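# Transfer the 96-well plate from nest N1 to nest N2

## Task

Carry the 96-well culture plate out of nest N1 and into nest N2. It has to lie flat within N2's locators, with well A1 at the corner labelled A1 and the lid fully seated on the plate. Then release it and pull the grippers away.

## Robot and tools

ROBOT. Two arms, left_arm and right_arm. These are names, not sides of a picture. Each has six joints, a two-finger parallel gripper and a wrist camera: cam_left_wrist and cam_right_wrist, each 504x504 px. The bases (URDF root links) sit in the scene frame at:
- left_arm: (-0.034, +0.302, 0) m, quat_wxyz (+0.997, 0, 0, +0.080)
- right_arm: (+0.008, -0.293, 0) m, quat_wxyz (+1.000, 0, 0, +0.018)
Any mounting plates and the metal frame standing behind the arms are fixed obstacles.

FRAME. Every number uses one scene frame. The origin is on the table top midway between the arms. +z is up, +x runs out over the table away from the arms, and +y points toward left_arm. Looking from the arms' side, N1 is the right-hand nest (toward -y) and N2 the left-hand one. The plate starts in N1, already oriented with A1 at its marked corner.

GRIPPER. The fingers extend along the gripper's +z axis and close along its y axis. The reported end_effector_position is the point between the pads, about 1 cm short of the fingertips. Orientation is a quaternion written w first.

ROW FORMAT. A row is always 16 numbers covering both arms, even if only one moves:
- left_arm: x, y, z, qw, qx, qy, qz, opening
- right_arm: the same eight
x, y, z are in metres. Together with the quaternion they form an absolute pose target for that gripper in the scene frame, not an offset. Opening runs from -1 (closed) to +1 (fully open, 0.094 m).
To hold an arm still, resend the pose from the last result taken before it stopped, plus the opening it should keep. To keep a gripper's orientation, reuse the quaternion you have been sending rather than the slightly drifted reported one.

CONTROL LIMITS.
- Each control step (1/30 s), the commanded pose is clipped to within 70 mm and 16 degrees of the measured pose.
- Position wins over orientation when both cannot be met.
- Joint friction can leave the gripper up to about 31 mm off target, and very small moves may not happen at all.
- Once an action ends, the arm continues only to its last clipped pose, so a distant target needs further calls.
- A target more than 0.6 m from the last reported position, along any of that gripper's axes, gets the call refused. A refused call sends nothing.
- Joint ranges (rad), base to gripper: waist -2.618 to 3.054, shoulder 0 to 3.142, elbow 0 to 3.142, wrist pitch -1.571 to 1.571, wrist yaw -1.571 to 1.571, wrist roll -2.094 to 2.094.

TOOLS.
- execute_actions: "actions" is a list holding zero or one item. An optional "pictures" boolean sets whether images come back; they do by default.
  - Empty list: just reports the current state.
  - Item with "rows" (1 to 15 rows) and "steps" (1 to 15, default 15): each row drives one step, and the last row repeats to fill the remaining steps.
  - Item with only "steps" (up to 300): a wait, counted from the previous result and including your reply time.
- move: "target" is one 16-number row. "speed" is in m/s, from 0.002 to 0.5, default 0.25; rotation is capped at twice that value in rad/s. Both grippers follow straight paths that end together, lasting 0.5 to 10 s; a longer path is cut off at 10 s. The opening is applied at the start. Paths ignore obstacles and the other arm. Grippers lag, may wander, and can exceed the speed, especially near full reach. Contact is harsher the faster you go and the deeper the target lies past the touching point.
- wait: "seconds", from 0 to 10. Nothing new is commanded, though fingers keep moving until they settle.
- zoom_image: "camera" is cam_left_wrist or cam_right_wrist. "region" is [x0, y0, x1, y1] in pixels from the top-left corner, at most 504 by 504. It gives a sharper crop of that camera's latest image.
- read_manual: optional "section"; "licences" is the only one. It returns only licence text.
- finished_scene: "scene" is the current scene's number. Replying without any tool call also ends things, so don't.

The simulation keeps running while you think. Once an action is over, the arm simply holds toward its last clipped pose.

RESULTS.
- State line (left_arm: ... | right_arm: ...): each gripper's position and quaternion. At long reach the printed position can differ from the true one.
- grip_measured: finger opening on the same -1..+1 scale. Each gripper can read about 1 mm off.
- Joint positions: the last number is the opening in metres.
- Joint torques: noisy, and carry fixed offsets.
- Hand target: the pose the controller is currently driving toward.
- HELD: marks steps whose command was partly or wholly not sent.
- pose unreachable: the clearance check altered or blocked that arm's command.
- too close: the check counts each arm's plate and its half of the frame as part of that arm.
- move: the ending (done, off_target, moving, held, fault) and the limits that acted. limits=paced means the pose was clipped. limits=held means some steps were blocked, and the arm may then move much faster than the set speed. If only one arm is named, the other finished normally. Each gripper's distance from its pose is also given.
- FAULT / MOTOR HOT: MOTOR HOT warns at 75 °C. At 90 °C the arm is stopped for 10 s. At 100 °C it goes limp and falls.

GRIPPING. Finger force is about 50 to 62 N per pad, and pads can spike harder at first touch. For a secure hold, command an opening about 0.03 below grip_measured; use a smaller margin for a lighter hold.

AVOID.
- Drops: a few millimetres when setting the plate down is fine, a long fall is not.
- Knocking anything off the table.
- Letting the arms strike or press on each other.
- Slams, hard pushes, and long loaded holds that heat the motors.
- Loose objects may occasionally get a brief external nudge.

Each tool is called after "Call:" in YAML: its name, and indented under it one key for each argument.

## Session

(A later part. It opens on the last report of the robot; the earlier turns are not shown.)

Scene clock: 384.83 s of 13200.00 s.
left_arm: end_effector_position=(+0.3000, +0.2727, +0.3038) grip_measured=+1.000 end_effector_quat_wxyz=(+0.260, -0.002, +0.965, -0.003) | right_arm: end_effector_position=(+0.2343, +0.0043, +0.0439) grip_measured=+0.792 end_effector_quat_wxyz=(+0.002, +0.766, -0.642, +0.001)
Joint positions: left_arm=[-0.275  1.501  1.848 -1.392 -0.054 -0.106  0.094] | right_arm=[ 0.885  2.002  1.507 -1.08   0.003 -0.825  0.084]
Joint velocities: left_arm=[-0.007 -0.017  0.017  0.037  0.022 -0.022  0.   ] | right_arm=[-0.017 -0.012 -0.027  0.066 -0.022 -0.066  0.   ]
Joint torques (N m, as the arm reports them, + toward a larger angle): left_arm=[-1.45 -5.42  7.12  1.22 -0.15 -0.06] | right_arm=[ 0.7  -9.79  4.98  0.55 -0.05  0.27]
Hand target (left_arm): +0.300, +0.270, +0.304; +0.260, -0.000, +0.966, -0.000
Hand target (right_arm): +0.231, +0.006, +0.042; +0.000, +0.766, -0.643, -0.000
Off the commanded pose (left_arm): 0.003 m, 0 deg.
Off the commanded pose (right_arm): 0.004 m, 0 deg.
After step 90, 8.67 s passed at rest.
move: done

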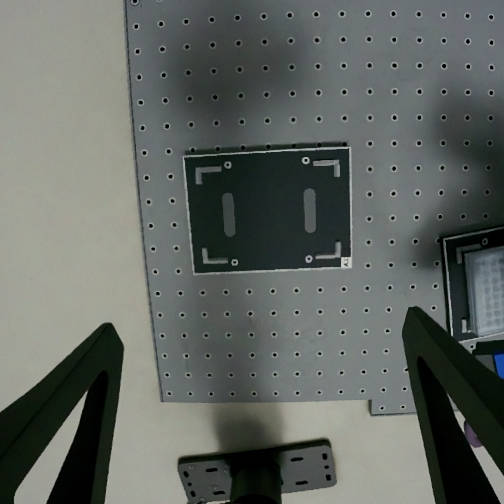

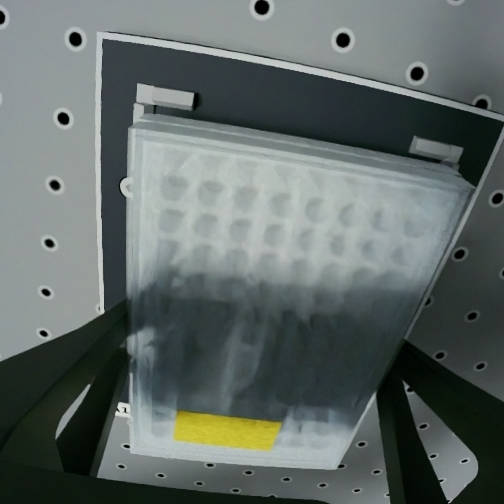

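Call:
move:
  target: [0.3001, 0.2698, 0.3039, 0.26, 0, 0.966, 0, 1, 0.233, 0.006, 0.036, 0, -0.766, 0.643, 0, 0.765]
  speed: 0.01

Scene clock: 395.30 s of 13200.00 s.
left_arm: end_effector_position=(+0.3000, +0.2727, +0.3038) grip_measured=+1.000 end_effector_quat_wxyz=(+0.260, -0.002, +0.965, -0.003) | right_arm: end_effector_position=(+0.2356, +0.0061, +0.0416) grip_measured=+0.792 end_effector_quat_wxyz=(-0.004, +0.766, -0.643, +0.001)
Joint positions: left_arm=[-0.275  1.501  1.848 -1.392 -0.054 -0.106  0.094] | right_arm=[ 0.885  2.002  1.498 -1.059  0.003 -0.825  0.084]
Joint velocities: left_arm=[-0.002 -0.027  0.007  0.037 -0.022  0.007  0.   ] | right_arm=[-0.017 -0.022  0.002  0.095 -0.037 -0.022 -0.001]
Joint torques (N m, as the arm reports them, + toward a larger angle): left_arm=[-1.45 -5.41  7.12  1.22 -0.15 -0.05] | right_arm=[ 0.22 -8.98  4.94  0.57 -0.04  0.19]
Hand target (left_arm): +0.300, +0.270, +0.304; +0.260, +0.000, +0.966, -0.000
Hand target (right_arm): +0.233, +0.006, +0.036; -0.000, +0.766, -0.643, +0.000
Off the commanded pose (left_arm): 0.003 m, 0 deg.
Off the commanded pose (right_arm): 0.006 m, 0 deg.
After step 90, 6.37 s passed at rest.
move: done

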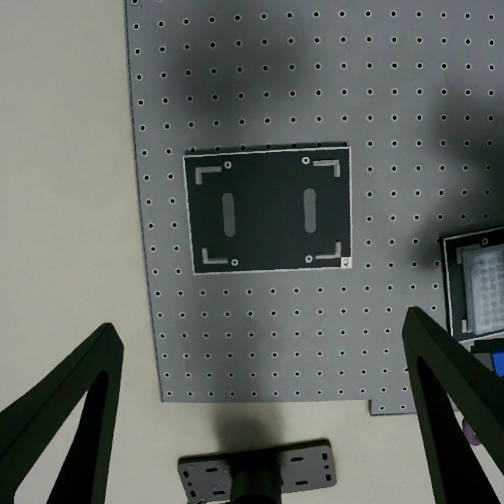

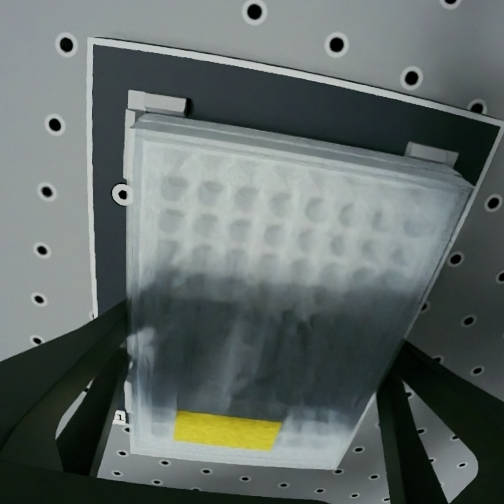

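Call:
move:
  target: [0.3001, 0.2698, 0.3039, 0.26, 0, 0.966, 0, 1, 0.2358, 0.0022, 0.036, 0, -0.766, 0.643, 0, 0.765]
  speed: 0.01

Scene clock: 411.83 s of 13200.00 s.
left_arm: end_effector_position=(+0.3000, +0.2727, +0.3038) grip_measured=+1.000 end_effector_quat_wxyz=(+0.260, -0.002, +0.965, -0.003) | right_arm: end_effector_position=(+0.2360, +0.0065, +0.0416) grip_measured=+0.792 end_effector_quat_wxyz=(-0.005, +0.766, -0.643, +0.001)
Joint positions: left_arm=[-0.275  1.501  1.848 -1.392 -0.054 -0.106  0.094] | right_arm=[ 0.885  2.002  1.498 -1.057  0.003 -0.825  0.084]
Joint velocities: left_arm=[ 0.002 -0.017 -0.002  0.051  0.022 -0.007  0.   ] | right_arm=[ 0.007 -0.012  0.012 -0.022 -0.081  0.037 -0.001]
Joint torques (N m, as the arm reports them, + toward a larger angle): left_arm=[-1.44 -5.43  7.12  1.22 -0.15 -0.06] | right_arm=[-0.85 -9.41  4.61  0.6  -0.04  0.04]
Hand target (left_arm): +0.300, +0.270, +0.304; +0.260, -0.000, +0.966, -0.000
Hand target (right_arm): +0.236, +0.002, +0.036; +0.000, +0.766, -0.643, -0.000
Off the commanded pose (left_arm): 0.003 m, 0 deg.
Off the commanded pose (right_arm): 0.007 m, 1 deg.
After step 90, 12.63 s passed at rest.
move: done

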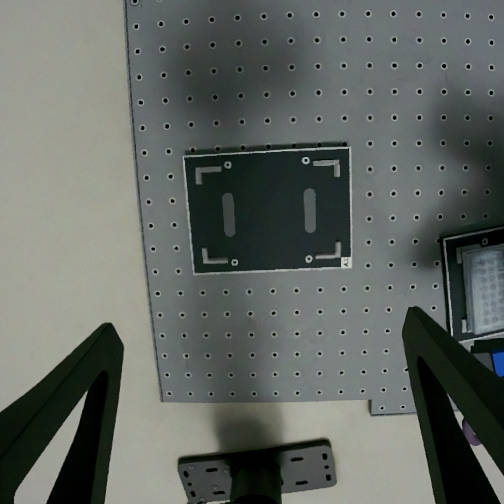

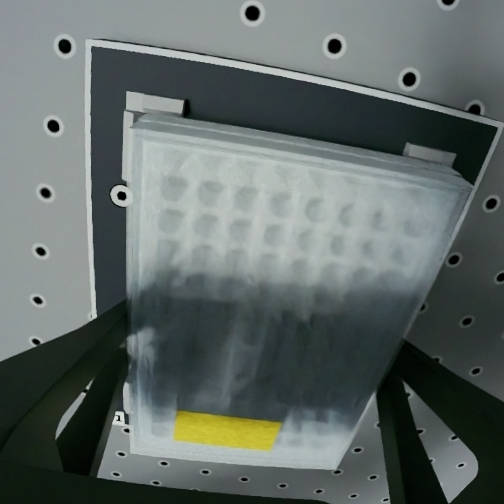

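Call:
move:
  target: [0.3001, 0.2698, 0.3039, 0.26, 0, 0.966, 0, 1, 0.2365, -0.0002, 0.036, 0, -0.766, 0.643, 0, 0.765]
  speed: 0.01

Scene clock: 419.73 s of 13200.00 s.
left_arm: end_effector_position=(+0.3000, +0.2727, +0.3038) grip_measured=+1.000 end_effector_quat_wxyz=(+0.260, -0.003, +0.965, -0.002) | right_arm: end_effector_position=(+0.2348, +0.0025, +0.0379) grip_measured=+0.792 end_effector_quat_wxyz=(+0.001, +0.766, -0.643, +0.001)
Joint positions: left_arm=[-0.275  1.501  1.848 -1.392 -0.055 -0.106  0.094] | right_arm=[ 0.881  2.002  1.483 -1.054  0.003 -0.827  0.084]
Joint velocities: left_arm=[-0.002 -0.007  0.007 -0.007  0.037 -0.066  0.   ] | right_arm=[ 0.002 -0.027 -0.017 -0.022  0.022 -0.007  0.   ]
Joint torques (N m, as the arm reports them, + toward a larger angle): left_arm=[-1.45 -5.43  7.12  1.22 -0.15 -0.06] | right_arm=[-0.85 -9.79  4.83  0.53 -0.07 -0.01]
Hand target (left_arm): +0.300, +0.270, +0.304; +0.260, -0.000, +0.966, -0.000
Hand target (right_arm): +0.236, -0.000, +0.036; +0.000, +0.766, -0.643, -0.000
Off the commanded pose (left_arm): 0.003 m, 0 deg.
Off the commanded pose (right_arm): 0.004 m, 0 deg.
After step 90, 3.77 s passed at rest.
move: done

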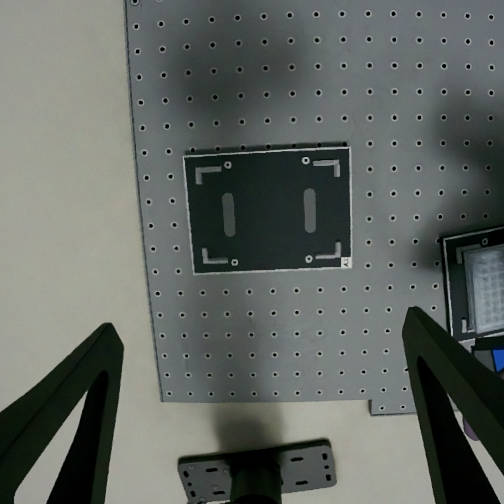

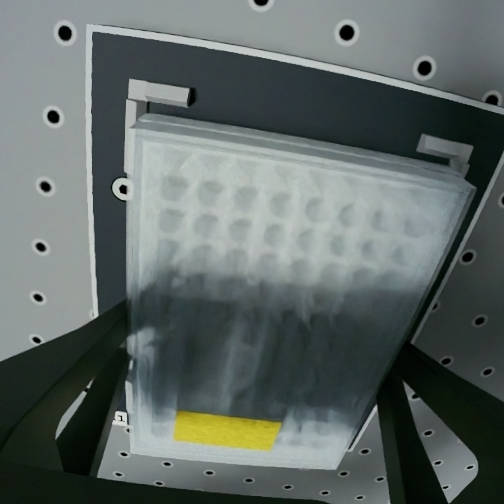

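Call:
move:
  target: [0.3001, 0.2698, 0.3039, 0.26, 0, 0.966, 0, 1, 0.2374, 0.0010, 0.034, 0, -0.766, 0.643, 0, 0.765]
  speed: 0.01

Scene clock: 438.00 s of 13200.00 s.
left_arm: end_effector_position=(+0.3000, +0.2727, +0.3038) grip_measured=+1.000 end_effector_quat_wxyz=(+0.260, -0.003, +0.965, -0.002) | right_arm: end_effector_position=(+0.2354, +0.0032, +0.0379) grip_measured=+0.792 end_effector_quat_wxyz=(-0.001, +0.766, -0.643, +0.001)
Joint positions: left_arm=[-0.275  1.501  1.848 -1.392 -0.055 -0.106  0.094] | right_arm=[ 0.881  2.002  1.483 -1.05   0.003 -0.827  0.084]
Joint velocities: left_arm=[ 0.017 -0.017 -0.002 -0.007 -0.007  0.051  0.   ] | right_arm=[-0.007  0.007 -0.002  0.037 -0.037 -0.037  0.001]
Joint torques (N m, as the arm reports them, + toward a larger angle): left_arm=[-1.45 -5.44  7.12  1.22 -0.15 -0.06] | right_arm=[-0.97 -9.31  5.16  0.52 -0.03 -0.04]
Hand target (left_arm): +0.300, +0.270, +0.304; +0.260, -0.000, +0.966, -0.000
Hand target (right_arm): +0.237, +0.001, +0.034; +0.000, +0.766, -0.643, -0.000
Off the commanded pose (left_arm): 0.003 m, 0 deg.
Off the commanded pose (right_arm): 0.005 m, 0 deg.
After step 90, 14.57 s passed at rest.
move: done

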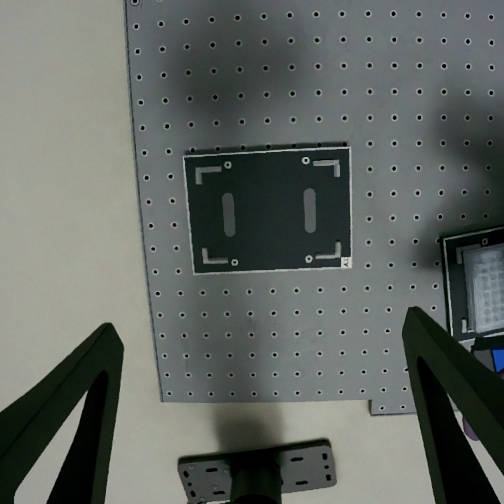

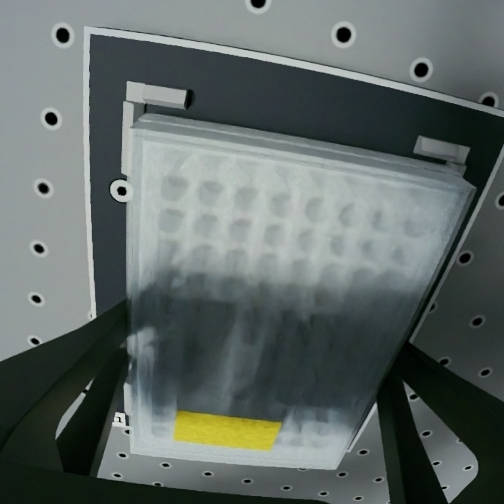

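Call:
move:
  target: [0.3001, 0.2698, 0.3039, 0.26, 0, 0.966, 0, 1, 0.2374, 0.0010, 0.032, 0, -0.766, 0.643, 0, 0.765]
  speed: 0.01

Scene clock: 444.67 s of 13200.00 s.
left_arm: end_effector_position=(+0.3000, +0.2727, +0.3038) grip_measured=+1.000 end_effector_quat_wxyz=(+0.260, -0.003, +0.965, -0.002) | right_arm: end_effector_position=(+0.2355, +0.0033, +0.0379) grip_measured=+0.792 end_effector_quat_wxyz=(-0.001, +0.766, -0.643, +0.001)
Joint positions: left_arm=[-0.275  1.501  1.848 -1.392 -0.055 -0.106  0.094] | right_arm=[ 0.881  2.002  1.483 -1.049  0.003 -0.827  0.084]
Joint velocities: left_arm=[-0.007 -0.017 -0.002  0.066  0.022  0.051  0.   ] | right_arm=[ 0.012  0.002 -0.007  0.007 -0.081  0.022 -0.001]
Joint torques (N m, as the arm reports them, + toward a larger angle): left_arm=[-1.45 -5.42  7.12  1.22 -0.15 -0.06] | right_arm=[-0.85 -9.2   4.82  0.61 -0.06 -0.02]
Hand target (left_arm): +0.300, +0.270, +0.304; +0.260, -0.000, +0.966, -0.000
Hand target (right_arm): +0.237, +0.001, +0.032; +0.000, +0.766, -0.643, -0.000
Off the commanded pose (left_arm): 0.003 m, 0 deg.
Off the commanded pose (right_arm): 0.007 m, 0 deg.
After step 90, 2.77 s passed at rest.
move: done

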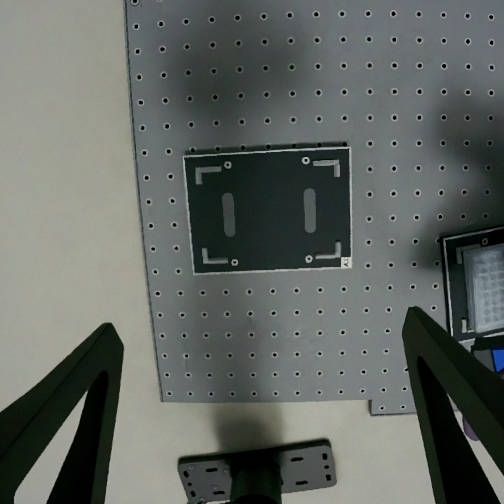

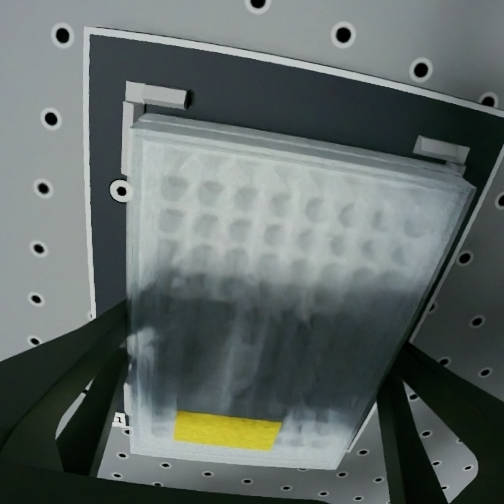

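Call:
move:
  target: [0.3001, 0.2698, 0.3039, 0.26, 0, 0.966, 0, 1, 0.2380, 0.0018, 0.0305, 0, -0.766, 0.643, 0, 0.765]
  speed: 0.01

Scene clock: 450.63 s of 13200.00 s.
left_arm: end_effector_position=(+0.3000, +0.2727, +0.3038) grip_measured=+1.000 end_effector_quat_wxyz=(+0.260, -0.003, +0.965, -0.002) | right_arm: end_effector_position=(+0.2355, +0.0033, +0.0379) grip_measured=+0.792 end_effector_quat_wxyz=(-0.001, +0.766, -0.643, +0.001)
Joint positions: left_arm=[-0.275  1.501  1.848 -1.392 -0.055 -0.106  0.094] | right_arm=[ 0.881  2.002  1.483 -1.049  0.003 -0.827  0.084]
Joint velocities: left_arm=[-0.002  0.012 -0.007  0.007 -0.037  0.037  0.   ] | right_arm=[ 0.002 -0.002 -0.002 -0.081  0.037  0.007  0.   ]
Joint torques (N m, as the arm reports them, + toward a larger angle): left_arm=[-1.44 -5.42  7.12  1.22 -0.15 -0.06] | right_arm=[-1.02 -8.73  4.97  0.7  -0.02  0.03]
Hand target (left_arm): +0.300, +0.270, +0.304; +0.260, -0.000, +0.966, -0.000
Hand target (right_arm): +0.238, +0.002, +0.031; +0.000, +0.766, -0.643, -0.000
Off the commanded pose (left_arm): 0.003 m, 0 deg.
Off the commanded pose (right_arm): 0.008 m, 0 deg.
After step 90, 1.93 s passed at rest.
move: done

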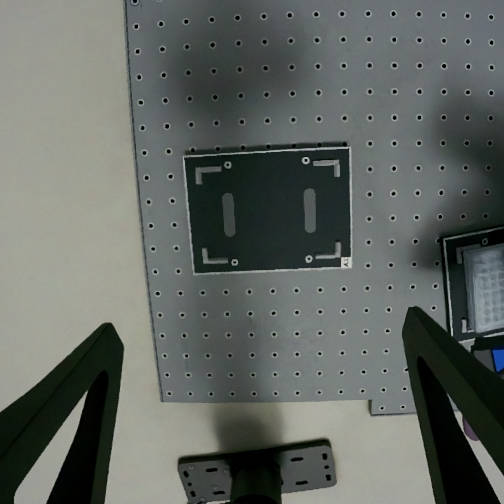

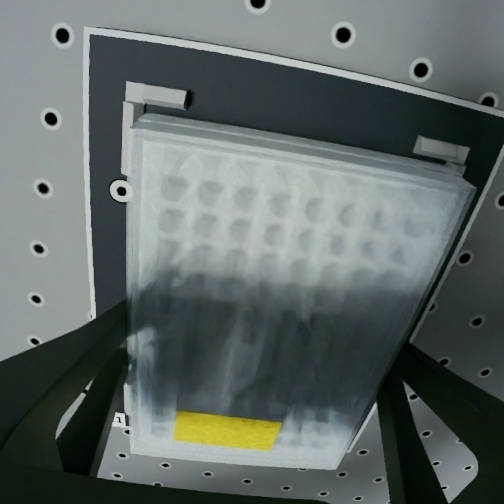

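Call:
zoom_image:
  camera: "cam_left_wrist"
  region: [424, 215, 504, 355]

Call:
zoom_image:
  camera: "cam_right_wrist"
  region: [80, 60, 504, 220]

Region (424, 215, 504, 355) of cam_left_wrist's 504x504 image, scaled by 3.600, with more detail than that image has; it fills the left 288 columns of this view, and the rest is white.

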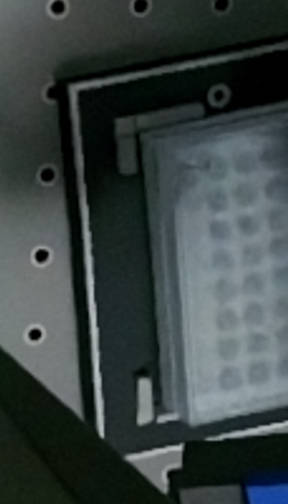

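Region (80, 60, 504, 220) of cam_right_wrist's 504x504 image, scaled by 1.189, with more detail than that image has; it fills the top 190 rows of this view, and the rest is white.

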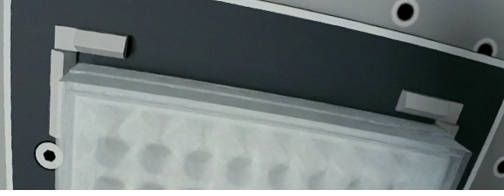

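Call:
move:
  target: [0.3001, 0.2698, 0.3039, 0.26, 0, 0.966, 0, 1, 0.2317, 0.0067, 0.0305, 0, -0.766, 0.643, 0, 0.765]
  speed: 0.01

Scene clock: 476.67 s of 13200.00 s.
left_arm: end_effector_position=(+0.3000, +0.2727, +0.3038) grip_measured=+1.000 end_effector_quat_wxyz=(+0.260, -0.003, +0.965, -0.002) | right_arm: end_effector_position=(+0.2352, +0.0050, +0.0379) grip_measured=+0.792 end_effector_quat_wxyz=(-0.004, +0.766, -0.643, +0.001)
Joint positions: left_arm=[-0.275  1.501  1.848 -1.392 -0.055 -0.106  0.094] | right_arm=[ 0.884  2.002  1.483 -1.045  0.003 -0.825  0.084]
Joint velocities: left_arm=[ 0.007 -0.012  0.007  0.081  0.022 -0.037  0.   ] | right_arm=[ 0.012 -0.007 -0.002 -0.007 -0.007 -0.037  0.001]
Joint torques (N m, as the arm reports them, + toward a larger angle): left_arm=[-1.44 -5.42  7.12  1.22 -0.15 -0.06] | right_arm=[ 0.65 -8.63  5.02  0.6  -0.06  0.18]
Hand target (left_arm): +0.300, +0.270, +0.304; +0.260, -0.000, +0.966, -0.000
Hand target (right_arm): +0.232, +0.007, +0.031; +0.000, +0.766, -0.643, +0.000
Off the commanded pose (left_arm): 0.003 m, 0 deg.
Off the commanded pose (right_arm): 0.008 m, 0 deg.
After step 90, 21.87 s passed at rest.
move: done

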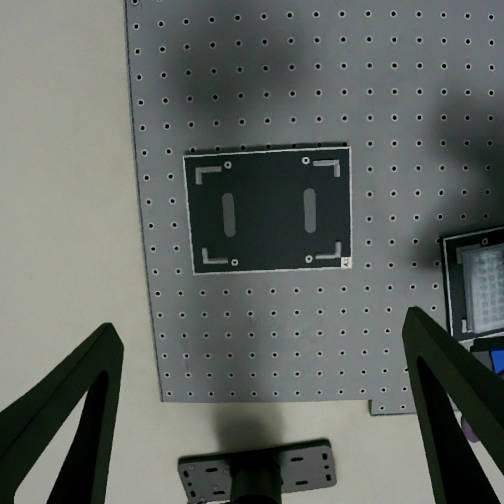

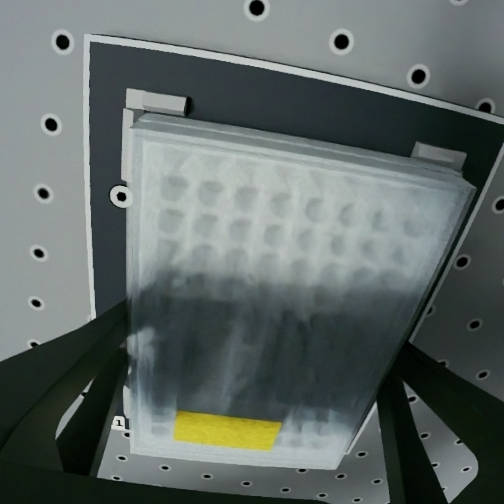

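Call:
move:
  target: [0.3001, 0.2698, 0.3039, 0.26, 0, 0.966, 0, 1, 0.2317, 0.0067, 0.0265, 0, -0.766, 0.643, 0, 0.765]
  speed: 0.008

Scene clock: 482.60 s of 13200.00 s.
left_arm: end_effector_position=(+0.3000, +0.2727, +0.3038) grip_measured=+1.000 end_effector_quat_wxyz=(+0.260, -0.003, +0.965, -0.002) | right_arm: end_effector_position=(+0.2350, +0.0049, +0.0367) grip_measured=+0.792 end_effector_quat_wxyz=(-0.004, +0.766, -0.643, +0.001)
Joint positions: left_arm=[-0.275  1.501  1.848 -1.392 -0.055 -0.106  0.094] | right_arm=[ 0.884  2.002  1.478 -1.039  0.002 -0.823  0.084]
Joint velocities: left_arm=[-0.012  0.007  0.002  0.051 -0.007 -0.051  0.   ] | right_arm=[-0.002  0.017  0.002  0.022 -0.037  0.007 -0.001]
Joint torques (N m, as the arm reports them, + toward a larger angle): left_arm=[-1.45 -5.42  7.12  1.22 -0.15 -0.06] | right_arm=[ 0.87 -8.35  4.63  0.71 -0.01  0.17]
Hand target (left_arm): +0.300, +0.270, +0.304; +0.260, -0.000, +0.966, -0.000
Hand target (right_arm): +0.232, +0.007, +0.027; -0.000, +0.766, -0.643, +0.000
Off the commanded pose (left_arm): 0.003 m, 0 deg.
Off the commanded pose (right_arm): 0.011 m, 0 deg.
After step 90, 1.20 s passed at rest.
move: off_target (right_arm)

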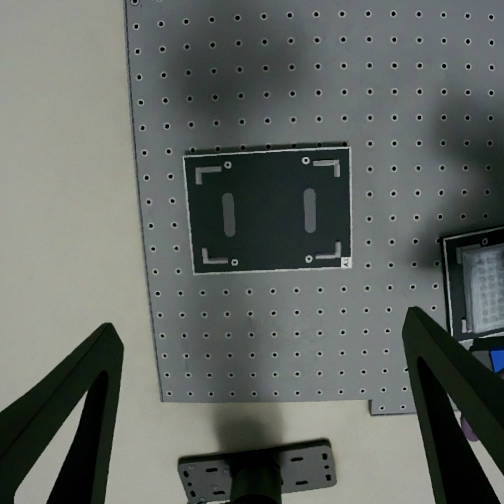

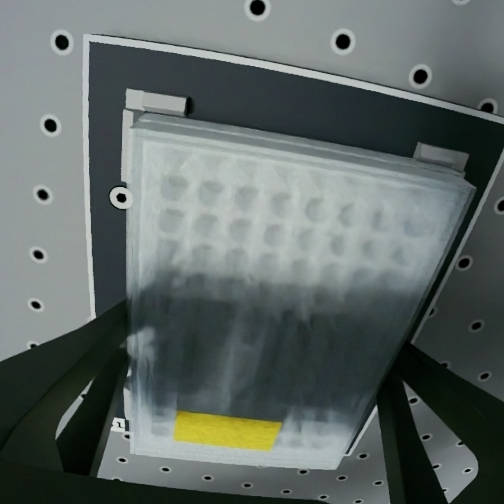

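Call:
move:
  target: [0.3001, 0.2698, 0.3039, 0.26, 0, 0.966, 0, 1, 0.2327, 0.0047, 0.024, 0, -0.766, 0.643, 0, 0.765]
  speed: 0.008

Scene clock: 492.03 s of 13200.00 s.
left_arm: end_effector_position=(+0.3000, +0.2727, +0.3038) grip_measured=+1.000 end_effector_quat_wxyz=(+0.260, -0.003, +0.965, -0.002) | right_arm: end_effector_position=(+0.2344, +0.0042, +0.0352) grip_measured=+0.792 end_effector_quat_wxyz=(-0.003, +0.765, -0.644, +0.001)
Joint positions: left_arm=[-0.275  1.501  1.848 -1.392 -0.055 -0.106  0.094] | right_arm=[ 0.884  2.002  1.471 -1.034  0.002 -0.823  0.084]
Joint velocities: left_arm=[ 0.027  0.007  0.007 -0.066  0.007 -0.051  0.   ] | right_arm=[-0.007 -0.002 -0.002 -0.037 -0.007 -0.022 -0.   ]
Joint torques (N m, as the arm reports them, + toward a larger angle): left_arm=[-1.46 -5.42  7.13  1.22 -0.15 -0.06] | right_arm=[ 0.28 -8.29  3.92  0.75 -0.03  0.12]
Hand target (left_arm): +0.300, +0.270, +0.304; +0.260, -0.000, +0.966, -0.000
Hand target (right_arm): +0.232, +0.004, +0.024; +0.000, +0.766, -0.643, +0.000
Off the commanded pose (left_arm): 0.003 m, 0 deg.
Off the commanded pose (right_arm): 0.011 m, 0 deg.
After step 90, 4.60 s passed at rest.
move: off_target (right_arm)

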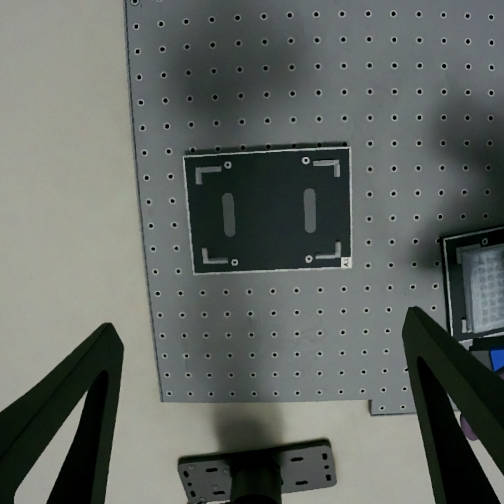

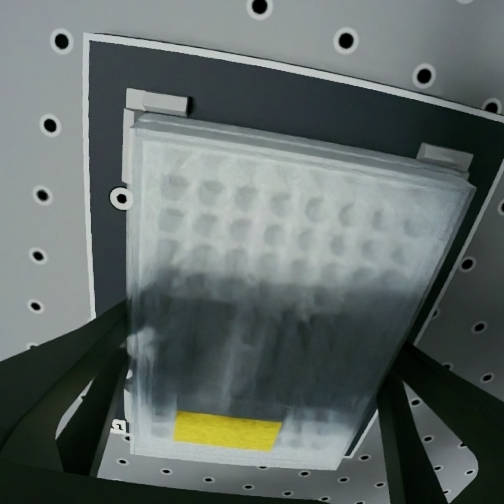

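Call:
execute_actions:
  actions:
    - {"rows": [[0.3001, 0.2698, 0.3039, 0.26, 0, 0.966, 0, 1, 0.2344, 0.0042, 0.0355, 0.003, -0.765, 0.644, -0.001, 0.765],[0.3001, 0.2698, 0.3039, 0.26, 0, 0.966, 0, 1, 0.2344, 0.0042, 0.0355, 0.003, -0.765, 0.644, -0.001, 0.765],[0.3001, 0.2698, 0.3039, 0.26, 0, 0.966, 0, 1, 0.2344, 0.0042, 0.0355, 0.003, -0.765, 0.644, -0.001, 0.765],[0.3001, 0.2698, 0.3039, 0.26, 0, 0.966, 0, 1, 0.2344, 0.0042, 0.0355, 0.003, -0.765, 0.644, -0.001, 0.765],[0.3001, 0.2698, 0.3039, 0.26, 0, 0.966, 0, 1, 0.2344, 0.0042, 0.0355, 0.003, -0.765, 0.644, -0.001, 0.80],[0.3001, 0.2698, 0.3039, 0.26, 0, 0.966, 0, 1, 0.2344, 0.0042, 0.0355, 0.003, -0.765, 0.644, -0.001, 0.83],[0.3001, 0.2698, 0.3039, 0.26, 0, 0.966, 0, 1, 0.2344, 0.0042, 0.0355, 0.003, -0.765, 0.644, -0.001, 0.87],[0.3001, 0.2698, 0.3039, 0.26, 0, 0.966, 0, 1, 0.2344, 0.0042, 0.0355, 0.003, -0.765, 0.644, -0.001, 0.92],[0.3001, 0.2698, 0.3039, 0.26, 0, 0.966, 0, 1, 0.2344, 0.0042, 0.0355, 0.003, -0.765, 0.644, -0.001, 1]], "steps": 15}
  pictures: false

Call:
move:
  target: [0.3001, 0.2698, 0.3039, 0.26, 0, 0.966, 0, 1, 0.2344, 0.0042, 0.085, 0, -0.766, 0.643, 0, 1]
  speed: 0.04

Scene clock: 505.87 s of 13200.00 s.
left_arm: end_effector_position=(+0.3000, +0.2727, +0.3038) grip_measured=+1.000 end_effector_quat_wxyz=(+0.260, -0.003, +0.965, -0.002) | right_arm: end_effector_position=(+0.2343, +0.0042, +0.0352) grip_measured=+1.000 end_effector_quat_wxyz=(-0.003, +0.765, -0.644, +0.001)
Joint positions: left_arm=[-0.275  1.501  1.848 -1.392 -0.055 -0.106  0.094] | right_arm=[ 0.884  2.002  1.471 -1.035  0.002 -0.823  0.094]
Joint velocities: left_arm=[-0.007  0.012  0.002 -0.007  0.007  0.022  0.   ] | right_arm=[-0.017 -0.002 -0.012 -0.007 -0.007  0.022  0.   ]
Joint torques (N m, as the arm reports them, + toward a larger angle): left_arm=[-1.46 -5.43  7.11  1.22 -0.15 -0.06] | right_arm=[-0.09 -9.64  6.03  0.39 -0.06  0.12]
Hand target (left_arm): +0.300, +0.270, +0.304; +0.260, -0.000, +0.966, -0.000
Hand target (right_arm): +0.234, +0.004, +0.036; -0.003, +0.765, -0.644, +0.001
Off the commanded pose (left_arm): 0.003 m, 0 deg.
Off the commanded pose (right_arm): 0.000 m, 0 deg.
Steps of this call (steps 1 to 90: nothing new was sent; then 10.33 s passed at rest; steps 91 to 105: all 15 steps of this action). Readings (end_effector_position):
91: left_arm (+0.3000, +0.2727, +0.3038) | right_arm (+0.2343, +0.0042, +0.0352)
92: left_arm (+0.3000, +0.2727, +0.3038) | right_arm (+0.2343, +0.0042, +0.0352)
94: left_arm (+0.3000, +0.2727, +0.3038) | right_arm (+0.2343, +0.0042, +0.0352)
98: left_arm (+0.3000, +0.2727, +0.3038) | right_arm (+0.2343, +0.0042, +0.0352)
105: the state above

Scene clock: 507.77 s of 13200.00 s.
left_arm: end_effector_position=(+0.3000, +0.2727, +0.3038) grip_measured=+1.000 end_effector_quat_wxyz=(+0.260, -0.003, +0.965, -0.002) | right_arm: end_effector_position=(+0.2339, +0.0036, +0.0753) grip_measured=+1.000 end_effector_quat_wxyz=(+0.009, +0.765, -0.644, +0.001)
Joint positions: left_arm=[-0.275  1.501  1.848 -1.392 -0.055 -0.106  0.094] | right_arm=[ 0.884  1.988  1.613 -1.214  0.002 -0.823  0.094]
Joint velocities: left_arm=[-0.027 -0.022  0.007  0.007 -0.037  0.007  0.   ] | right_arm=[ 0.022  0.017  0.002 -0.037 -0.007 -0.022  0.   ]
Joint torques (N m, as the arm reports them, + toward a larger angle): left_arm=[-1.45 -5.43  7.13  1.22 -0.15 -0.06] | right_arm=[ -0.25 -10.87   7.46   0.25  -0.06   0.05]
Hand target (left_arm): +0.300, +0.270, +0.304; +0.260, -0.000, +0.966, -0.000
Hand target (right_arm): +0.235, +0.005, +0.085; -0.000, +0.766, -0.643, -0.000
Off the commanded pose (left_arm): 0.003 m, 0 deg.
Off the commanded pose (right_arm): 0.010 m, 1 deg.
move: done

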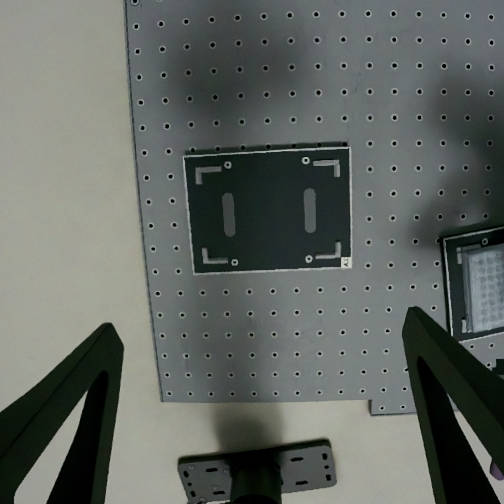

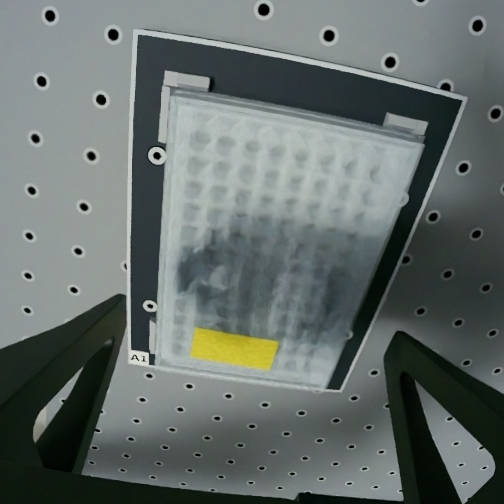

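Call:
move:
  target: [0.233, 0.010, 0.11, 0, 0.643, 0.766, 0, 1, 0.25, -0.21, 0.13, 0.483, -0.483, 0.629, 0.371, 1]
  speed: 0.15

Scene clock: 542.33 s of 13200.00 s.
left_arm: end_effector_position=(+0.2320, +0.0106, +0.1076) grip_measured=+1.000 end_effector_quat_wxyz=(+0.010, +0.638, +0.770, -0.010) | right_arm: end_effector_position=(+0.2420, -0.2053, +0.1291) grip_measured=+1.000 end_effector_quat_wxyz=(+0.484, -0.483, +0.630, +0.368)
Joint positions: left_arm=[-0.984  2.027  1.798 -1.319  0.016  0.56   0.094] | right_arm=[-0.4    1.553  0.753 -1.119 -1.29  -1.937  0.094]
Joint velocities: left_arm=[ 0.012  0.002 -0.012 -0.051 -0.007 -0.007  0.   ] | right_arm=[ 0.002 -0.012  0.017 -0.066  0.022 -0.037  0.   ]
Joint torques (N m, as the arm reports them, + toward a larger angle): left_arm=[-0.99 -9.81  8.44  0.25  0.14  0.07] | right_arm=[-0.99 -2.85  6.36 -0.4  -0.49  0.04]
Hand target (left_arm): +0.229, +0.007, +0.108; +0.005, +0.644, +0.765, -0.013
Hand target (right_arm): +0.246, -0.208, +0.130; +0.488, -0.478, +0.630, +0.369
Off the commanded pose (left_arm): 0.003 m, 2 deg.
Off the commanded pose (right_arm): 0.009 m, 0 deg.
After step 90, 25.97 s passed at rest.
move: done

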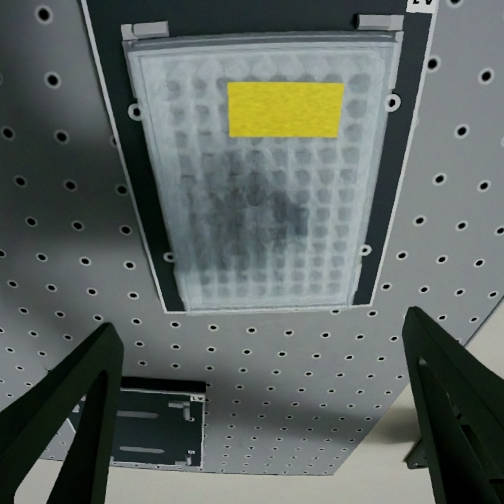

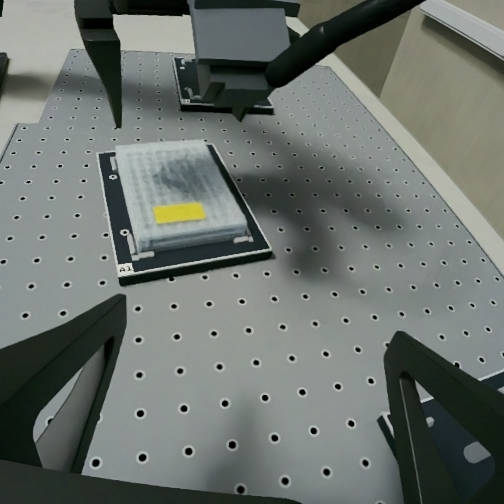

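Call:
move:
  target: [0.233, 0.008, 0.058, 0, 0.643, 0.766, 0, 1, 0.2420, -0.2053, 0.1291, 0.483, -0.483, 0.629, 0.371, 1]
  speed: 0.04

Scene clock: 549.67 s of 13200.00 s.
left_arm: end_effector_position=(+0.2362, +0.0073, +0.0683) grip_measured=+1.000 end_effector_quat_wxyz=(+0.008, +0.638, +0.770, -0.007) | right_arm: end_effector_position=(+0.2414, -0.2050, +0.1294) grip_measured=+1.000 end_effector_quat_wxyz=(+0.484, -0.484, +0.629, +0.368)
Joint positions: left_arm=[-0.984  2.064  1.697 -1.186  0.011  0.56   0.094] | right_arm=[-0.4    1.553  0.753 -1.126 -1.29  -1.946  0.094]
Joint velocities: left_arm=[-0.007 -0.012  0.012  0.037 -0.037 -0.007  0.   ] | right_arm=[ 0.007 -0.012  0.007  0.022  0.051 -0.007  0.   ]
Joint torques (N m, as the arm reports them, + toward a larger angle): left_arm=[-1.11 -9.94  5.61  0.5  -0.07  0.03] | right_arm=[-0.22 -3.38  5.47 -0.43 -0.43  0.03]
Hand target (left_arm): +0.233, +0.008, +0.058; -0.000, +0.643, +0.766, -0.000
Hand target (right_arm): +0.242, -0.205, +0.129; +0.483, -0.483, +0.629, +0.371
Off the commanded pose (left_arm): 0.011 m, 1 deg.
Off the commanded pose (right_arm): 0.001 m, 0 deg.
After step 90, 2.73 s passed at rest.
move: off_target (left_arm)

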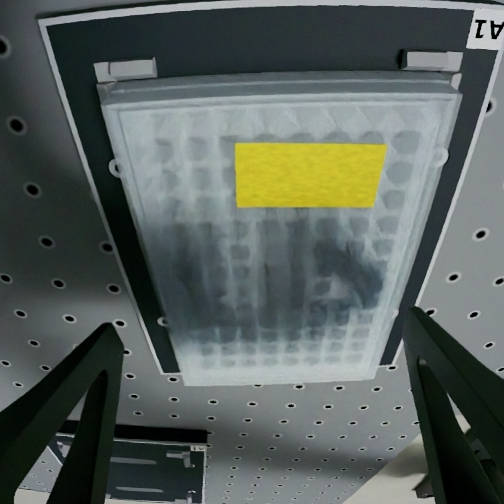

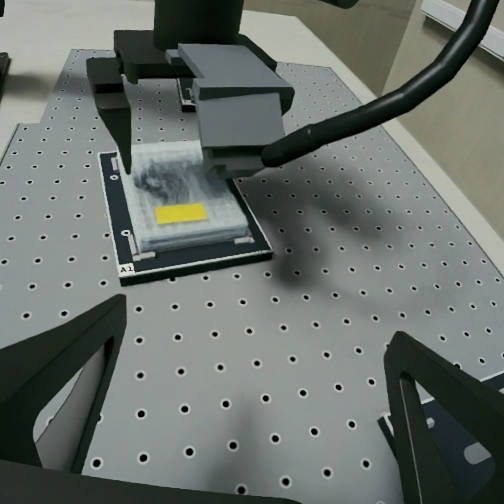

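Call:
move:
  target: [0.227, 0.008, 0.046, 0, 0.643, 0.766, 0, 1, 0.2420, -0.2053, 0.1291, 0.483, -0.483, 0.629, 0.371, 1]
  speed: 0.02

Scene clock: 564.83 s of 13200.00 s.
left_arm: end_effector_position=(+0.2305, +0.0079, +0.0533) grip_measured=+1.000 end_effector_quat_wxyz=(+0.004, +0.641, +0.767, -0.006) | right_arm: end_effector_position=(+0.2414, -0.2050, +0.1294) grip_measured=+1.000 end_effector_quat_wxyz=(+0.484, -0.484, +0.629, +0.368)
Joint positions: left_arm=[-0.994  2.064  1.637 -1.134  0.011  0.558  0.094] | right_arm=[-0.4    1.553  0.753 -1.126 -1.29  -1.946  0.094]
Joint velocities: left_arm=[ 0.002  0.002  0.002 -0.037 -0.007 -0.022  0.   ] | right_arm=[-0.007 -0.002 -0.007  0.022 -0.007  0.022  0.   ]
Joint torques (N m, as the arm reports them, + toward a larger angle): left_arm=[ -1.19 -10.5    5.44   0.48  -0.07  -0.06] | right_arm=[-0.34 -3.48  5.32 -0.38 -0.5   0.04]
Hand target (left_arm): +0.227, +0.008, +0.046; -0.000, +0.643, +0.766, -0.001
Hand target (right_arm): +0.242, -0.205, +0.129; +0.483, -0.483, +0.629, +0.371
Off the commanded pose (left_arm): 0.008 m, 1 deg.
Off the commanded pose (right_arm): 0.001 m, 0 deg.
After step 90, 10.73 s passed at rest.
move: done

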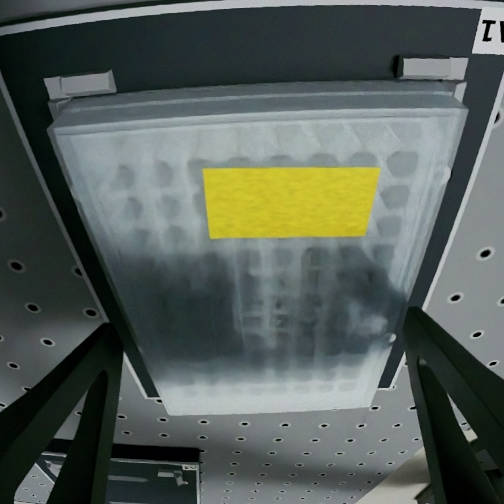

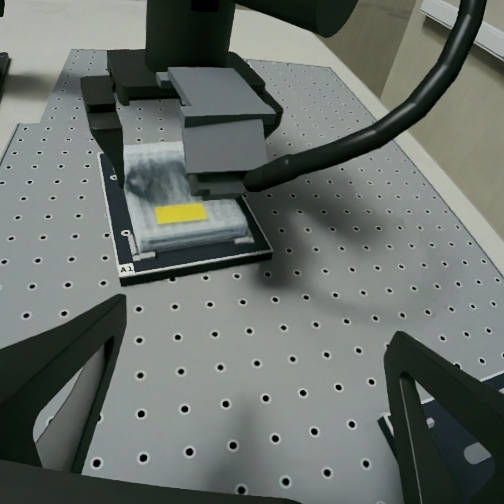

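Call:
zoom_image:
  camera: "cam_left_wrist"
  region: [70, 260, 460, 430]

Call:
zoom_image:
  camera: "cam_right_wrist"
  region: [70, 100, 290, 290]

Region (70, 260, 460, 430) of cam_left_wrist's 504x504 image, scaled by 1.292, with more detail than that image has; it fills the top 220 rows of this view, and the rest is white.

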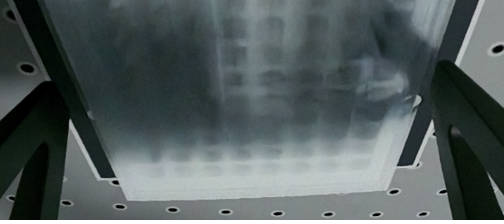

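Region (70, 100, 290, 290) of cam_right_wrist's 504x504 image, scaled by 2.291, with more detail than that image has; it fills the top 435 rows of this view, and the rest is white.

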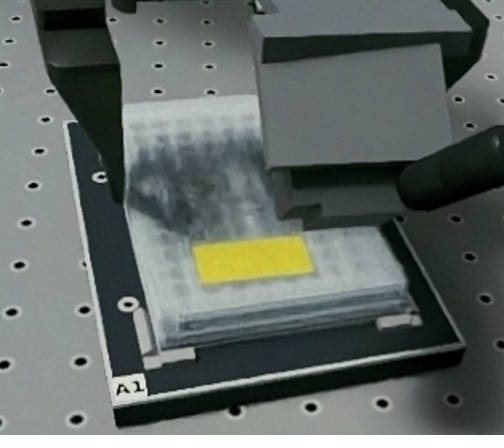

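Call:
move:
  target: [0.2245, 0.008, 0.041, 0, 0.643, 0.766, 0, 1, 0.2420, -0.2053, 0.1291, 0.483, -0.483, 0.629, 0.371, 1]
  speed: 0.01

Call:
zoom_image:
  camera: "cam_right_wrist"
  region: [70, 100, 290, 290]

Scene clock: 577.27 s of 13200.00 s.
left_arm: end_effector_position=(+0.2278, +0.0073, +0.0476) grip_measured=+1.000 end_effector_quat_wxyz=(+0.004, +0.642, +0.767, -0.006) | right_arm: end_effector_position=(+0.2414, -0.2050, +0.1294) grip_measured=+1.000 end_effector_quat_wxyz=(+0.484, -0.484, +0.629, +0.368)
Joint positions: left_arm=[-1.     2.064  1.613 -1.111  0.011  0.553  0.094] | right_arm=[-0.4    1.553  0.753 -1.126 -1.29  -1.946  0.094]
Joint velocities: left_arm=[-0.017  0.012 -0.002  0.007 -0.022 -0.066  0.   ] | right_arm=[-0.012 -0.002 -0.002  0.007 -0.037 -0.051  0.   ]
Joint torques (N m, as the arm reports them, + toward a larger angle): left_arm=[ -1.17 -10.68   5.41   0.48  -0.07  -0.05] | right_arm=[-0.1  -3.59  5.27 -0.36 -0.45  0.02]
Hand target (left_arm): +0.224, +0.008, +0.041; -0.000, +0.643, +0.766, -0.000
Hand target (right_arm): +0.242, -0.205, +0.129; +0.483, -0.483, +0.629, +0.371
Off the commanded pose (left_arm): 0.007 m, 1 deg.
Off the commanded pose (right_arm): 0.001 m, 0 deg.
After step 90, 7.80 s passed at rest.
move: done

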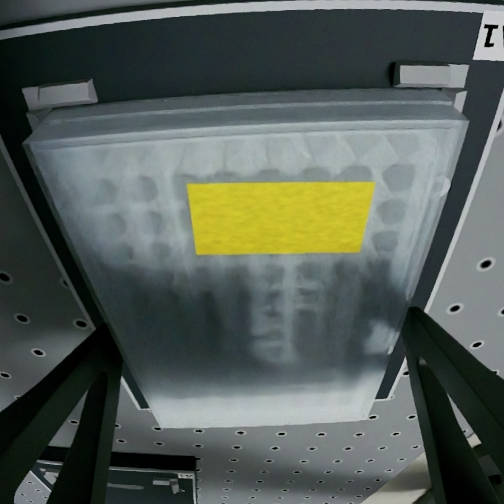

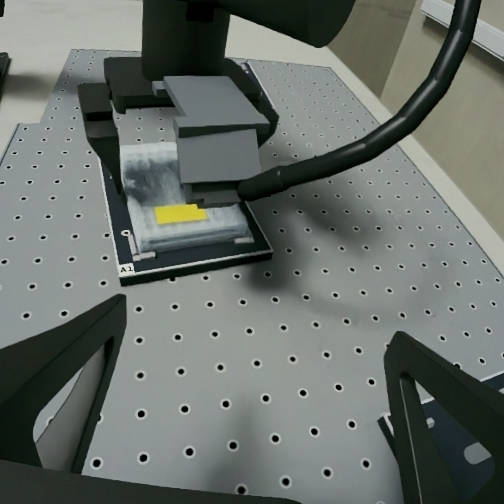

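Region (70, 100, 290, 290) of cam_right_wrist's 504x504 image, scaled by 2.291, with more detail than that image has; it fills the top 435 rows of this view, and the rest is white.

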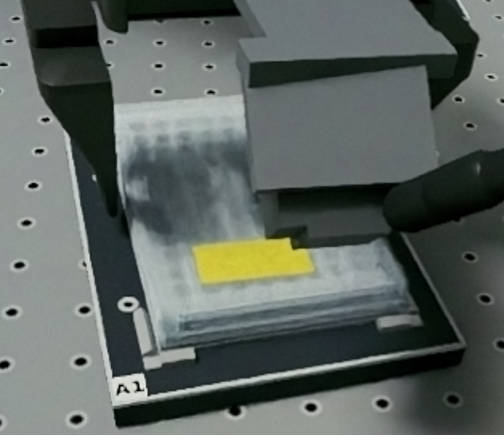

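Call:
move:
  target: [0.2250, 0.008, 0.036, 0, 0.643, 0.766, 0, 1, 0.2420, -0.2053, 0.1291, 0.483, -0.483, 0.629, 0.371, 1]
  speed: 0.01

Call:
zoom_image:
  camera: "cam_right_wrist"
  region: [70, 100, 290, 290]

Scene clock: 585.33 s of 13200.00 s.
left_arm: end_effector_position=(+0.2283, +0.0068, +0.0446) grip_measured=+1.000 end_effector_quat_wxyz=(+0.007, +0.642, +0.767, -0.006) | right_arm: end_effector_position=(+0.2414, -0.2050, +0.1294) grip_measured=+1.000 end_effector_quat_wxyz=(+0.484, -0.484, +0.629, +0.368)
Joint positions: left_arm=[-1.     2.064  1.601 -1.093  0.011  0.553  0.094] | right_arm=[-0.4    1.553  0.753 -1.126 -1.29  -1.946  0.094]
Joint velocities: left_arm=[-0.012  0.007  0.002 -0.007 -0.007  0.022  0.   ] | right_arm=[ 0.007  0.022  0.017 -0.022 -0.007 -0.066  0.   ]
Joint torques (N m, as the arm reports them, + toward a larger angle): left_arm=[ -1.05 -10.22   5.45   0.49  -0.07  -0.05] | right_arm=[-0.17 -3.5   5.48 -0.36 -0.48  0.06]
Hand target (left_arm): +0.225, +0.008, +0.036; -0.000, +0.643, +0.766, -0.000
Hand target (right_arm): +0.242, -0.205, +0.129; +0.483, -0.483, +0.629, +0.371
Off the commanded pose (left_arm): 0.009 m, 1 deg.
Off the commanded pose (right_arm): 0.001 m, 0 deg.
After step 90, 3.57 s passed at rest.
move: done

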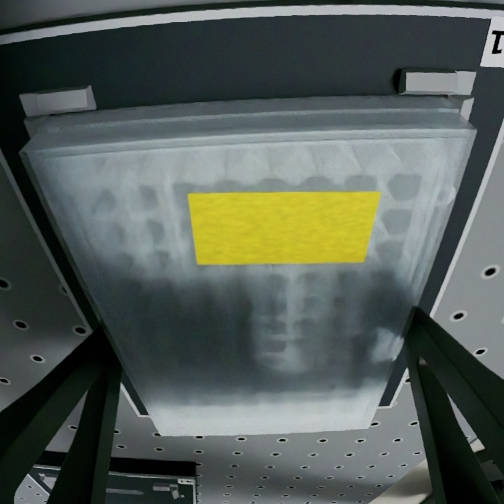

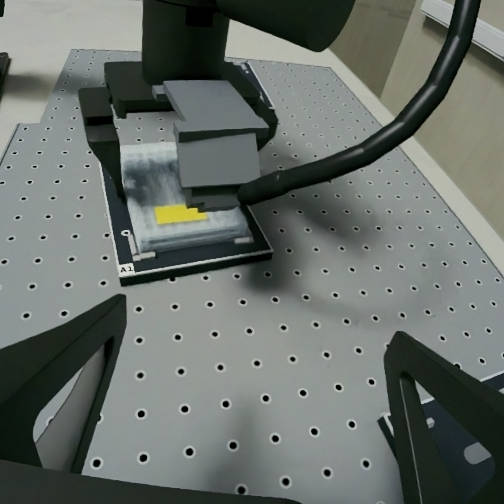

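Region (70, 100, 290, 290) of cam_right_wrist's 504x504 image, scaled by 2.291, with more detail than that image has; it fills the top 435 rows of this view, and the rest is white.

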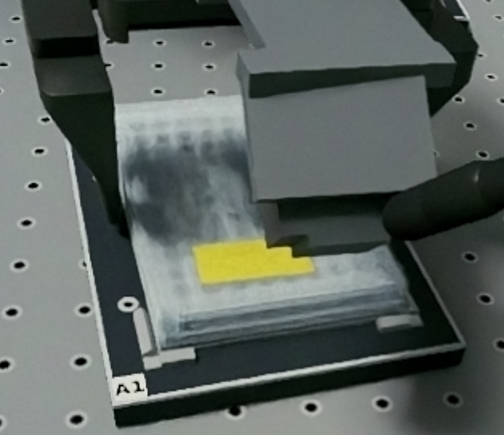

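Call:
move:
  target: [0.2245, 0.0085, 0.031, 0, 0.643, 0.766, 0, 1, 0.2420, -0.2053, 0.1291, 0.483, -0.483, 0.629, 0.371, 1]
  speed: 0.01

Call:
zoom_image:
  camera: "cam_right_wrist"
  region: [70, 100, 290, 290]

Scene clock: 591.27 s of 13200.00 s.
left_arm: end_effector_position=(+0.2285, +0.0067, +0.0411) grip_measured=+1.000 end_effector_quat_wxyz=(+0.009, +0.642, +0.767, -0.007) | right_arm: end_effector_position=(+0.2414, -0.2050, +0.1294) grip_measured=+1.000 end_effector_quat_wxyz=(+0.484, -0.484, +0.629, +0.368)
Joint positions: left_arm=[-1.     2.064  1.587 -1.075  0.011  0.553  0.094] | right_arm=[-0.4    1.553  0.753 -1.126 -1.29  -1.946  0.094]
Joint velocities: left_arm=[ 0.002 -0.007  0.007  0.037  0.022 -0.022  0.   ] | right_arm=[-0.022 -0.007 -0.007 -0.007 -0.051 -0.051  0.   ]
Joint torques (N m, as the arm reports them, + toward a larger angle): left_arm=[ -1.05 -10.03   5.23   0.51  -0.07  -0.04] | right_arm=[-0.17 -3.64  5.46 -0.34 -0.4   0.06]
Hand target (left_arm): +0.225, +0.009, +0.031; -0.000, +0.643, +0.766, -0.000
Hand target (right_arm): +0.242, -0.205, +0.129; +0.483, -0.483, +0.629, +0.371
Off the commanded pose (left_arm): 0.011 m, 1 deg.
Off the commanded pose (right_arm): 0.001 m, 0 deg.
After step 90, 1.30 s passed at rest.
move: off_target (left_arm)

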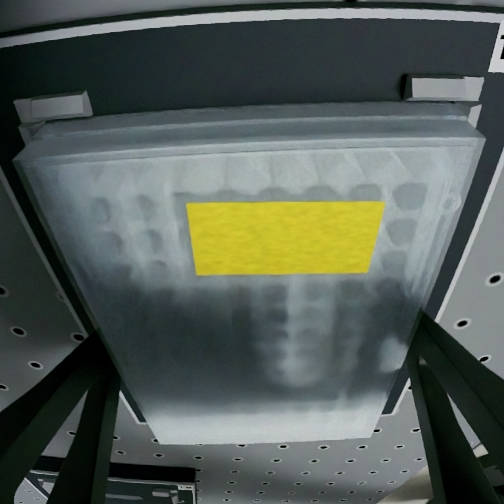

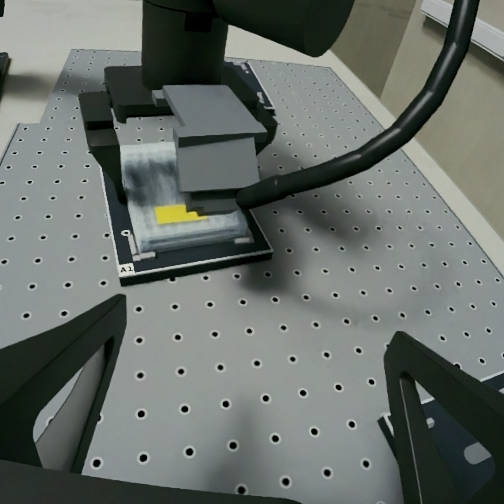

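Region (70, 100, 290, 290) of cam_right_wrist's 504x504 image, scaled by 2.291, with more detail than that image has; it fills the top 435 rows of this view, and the rest is white.

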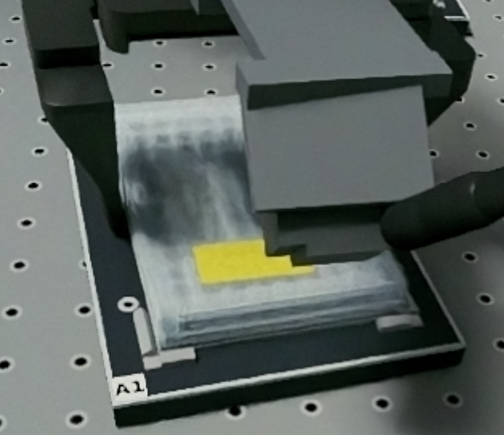

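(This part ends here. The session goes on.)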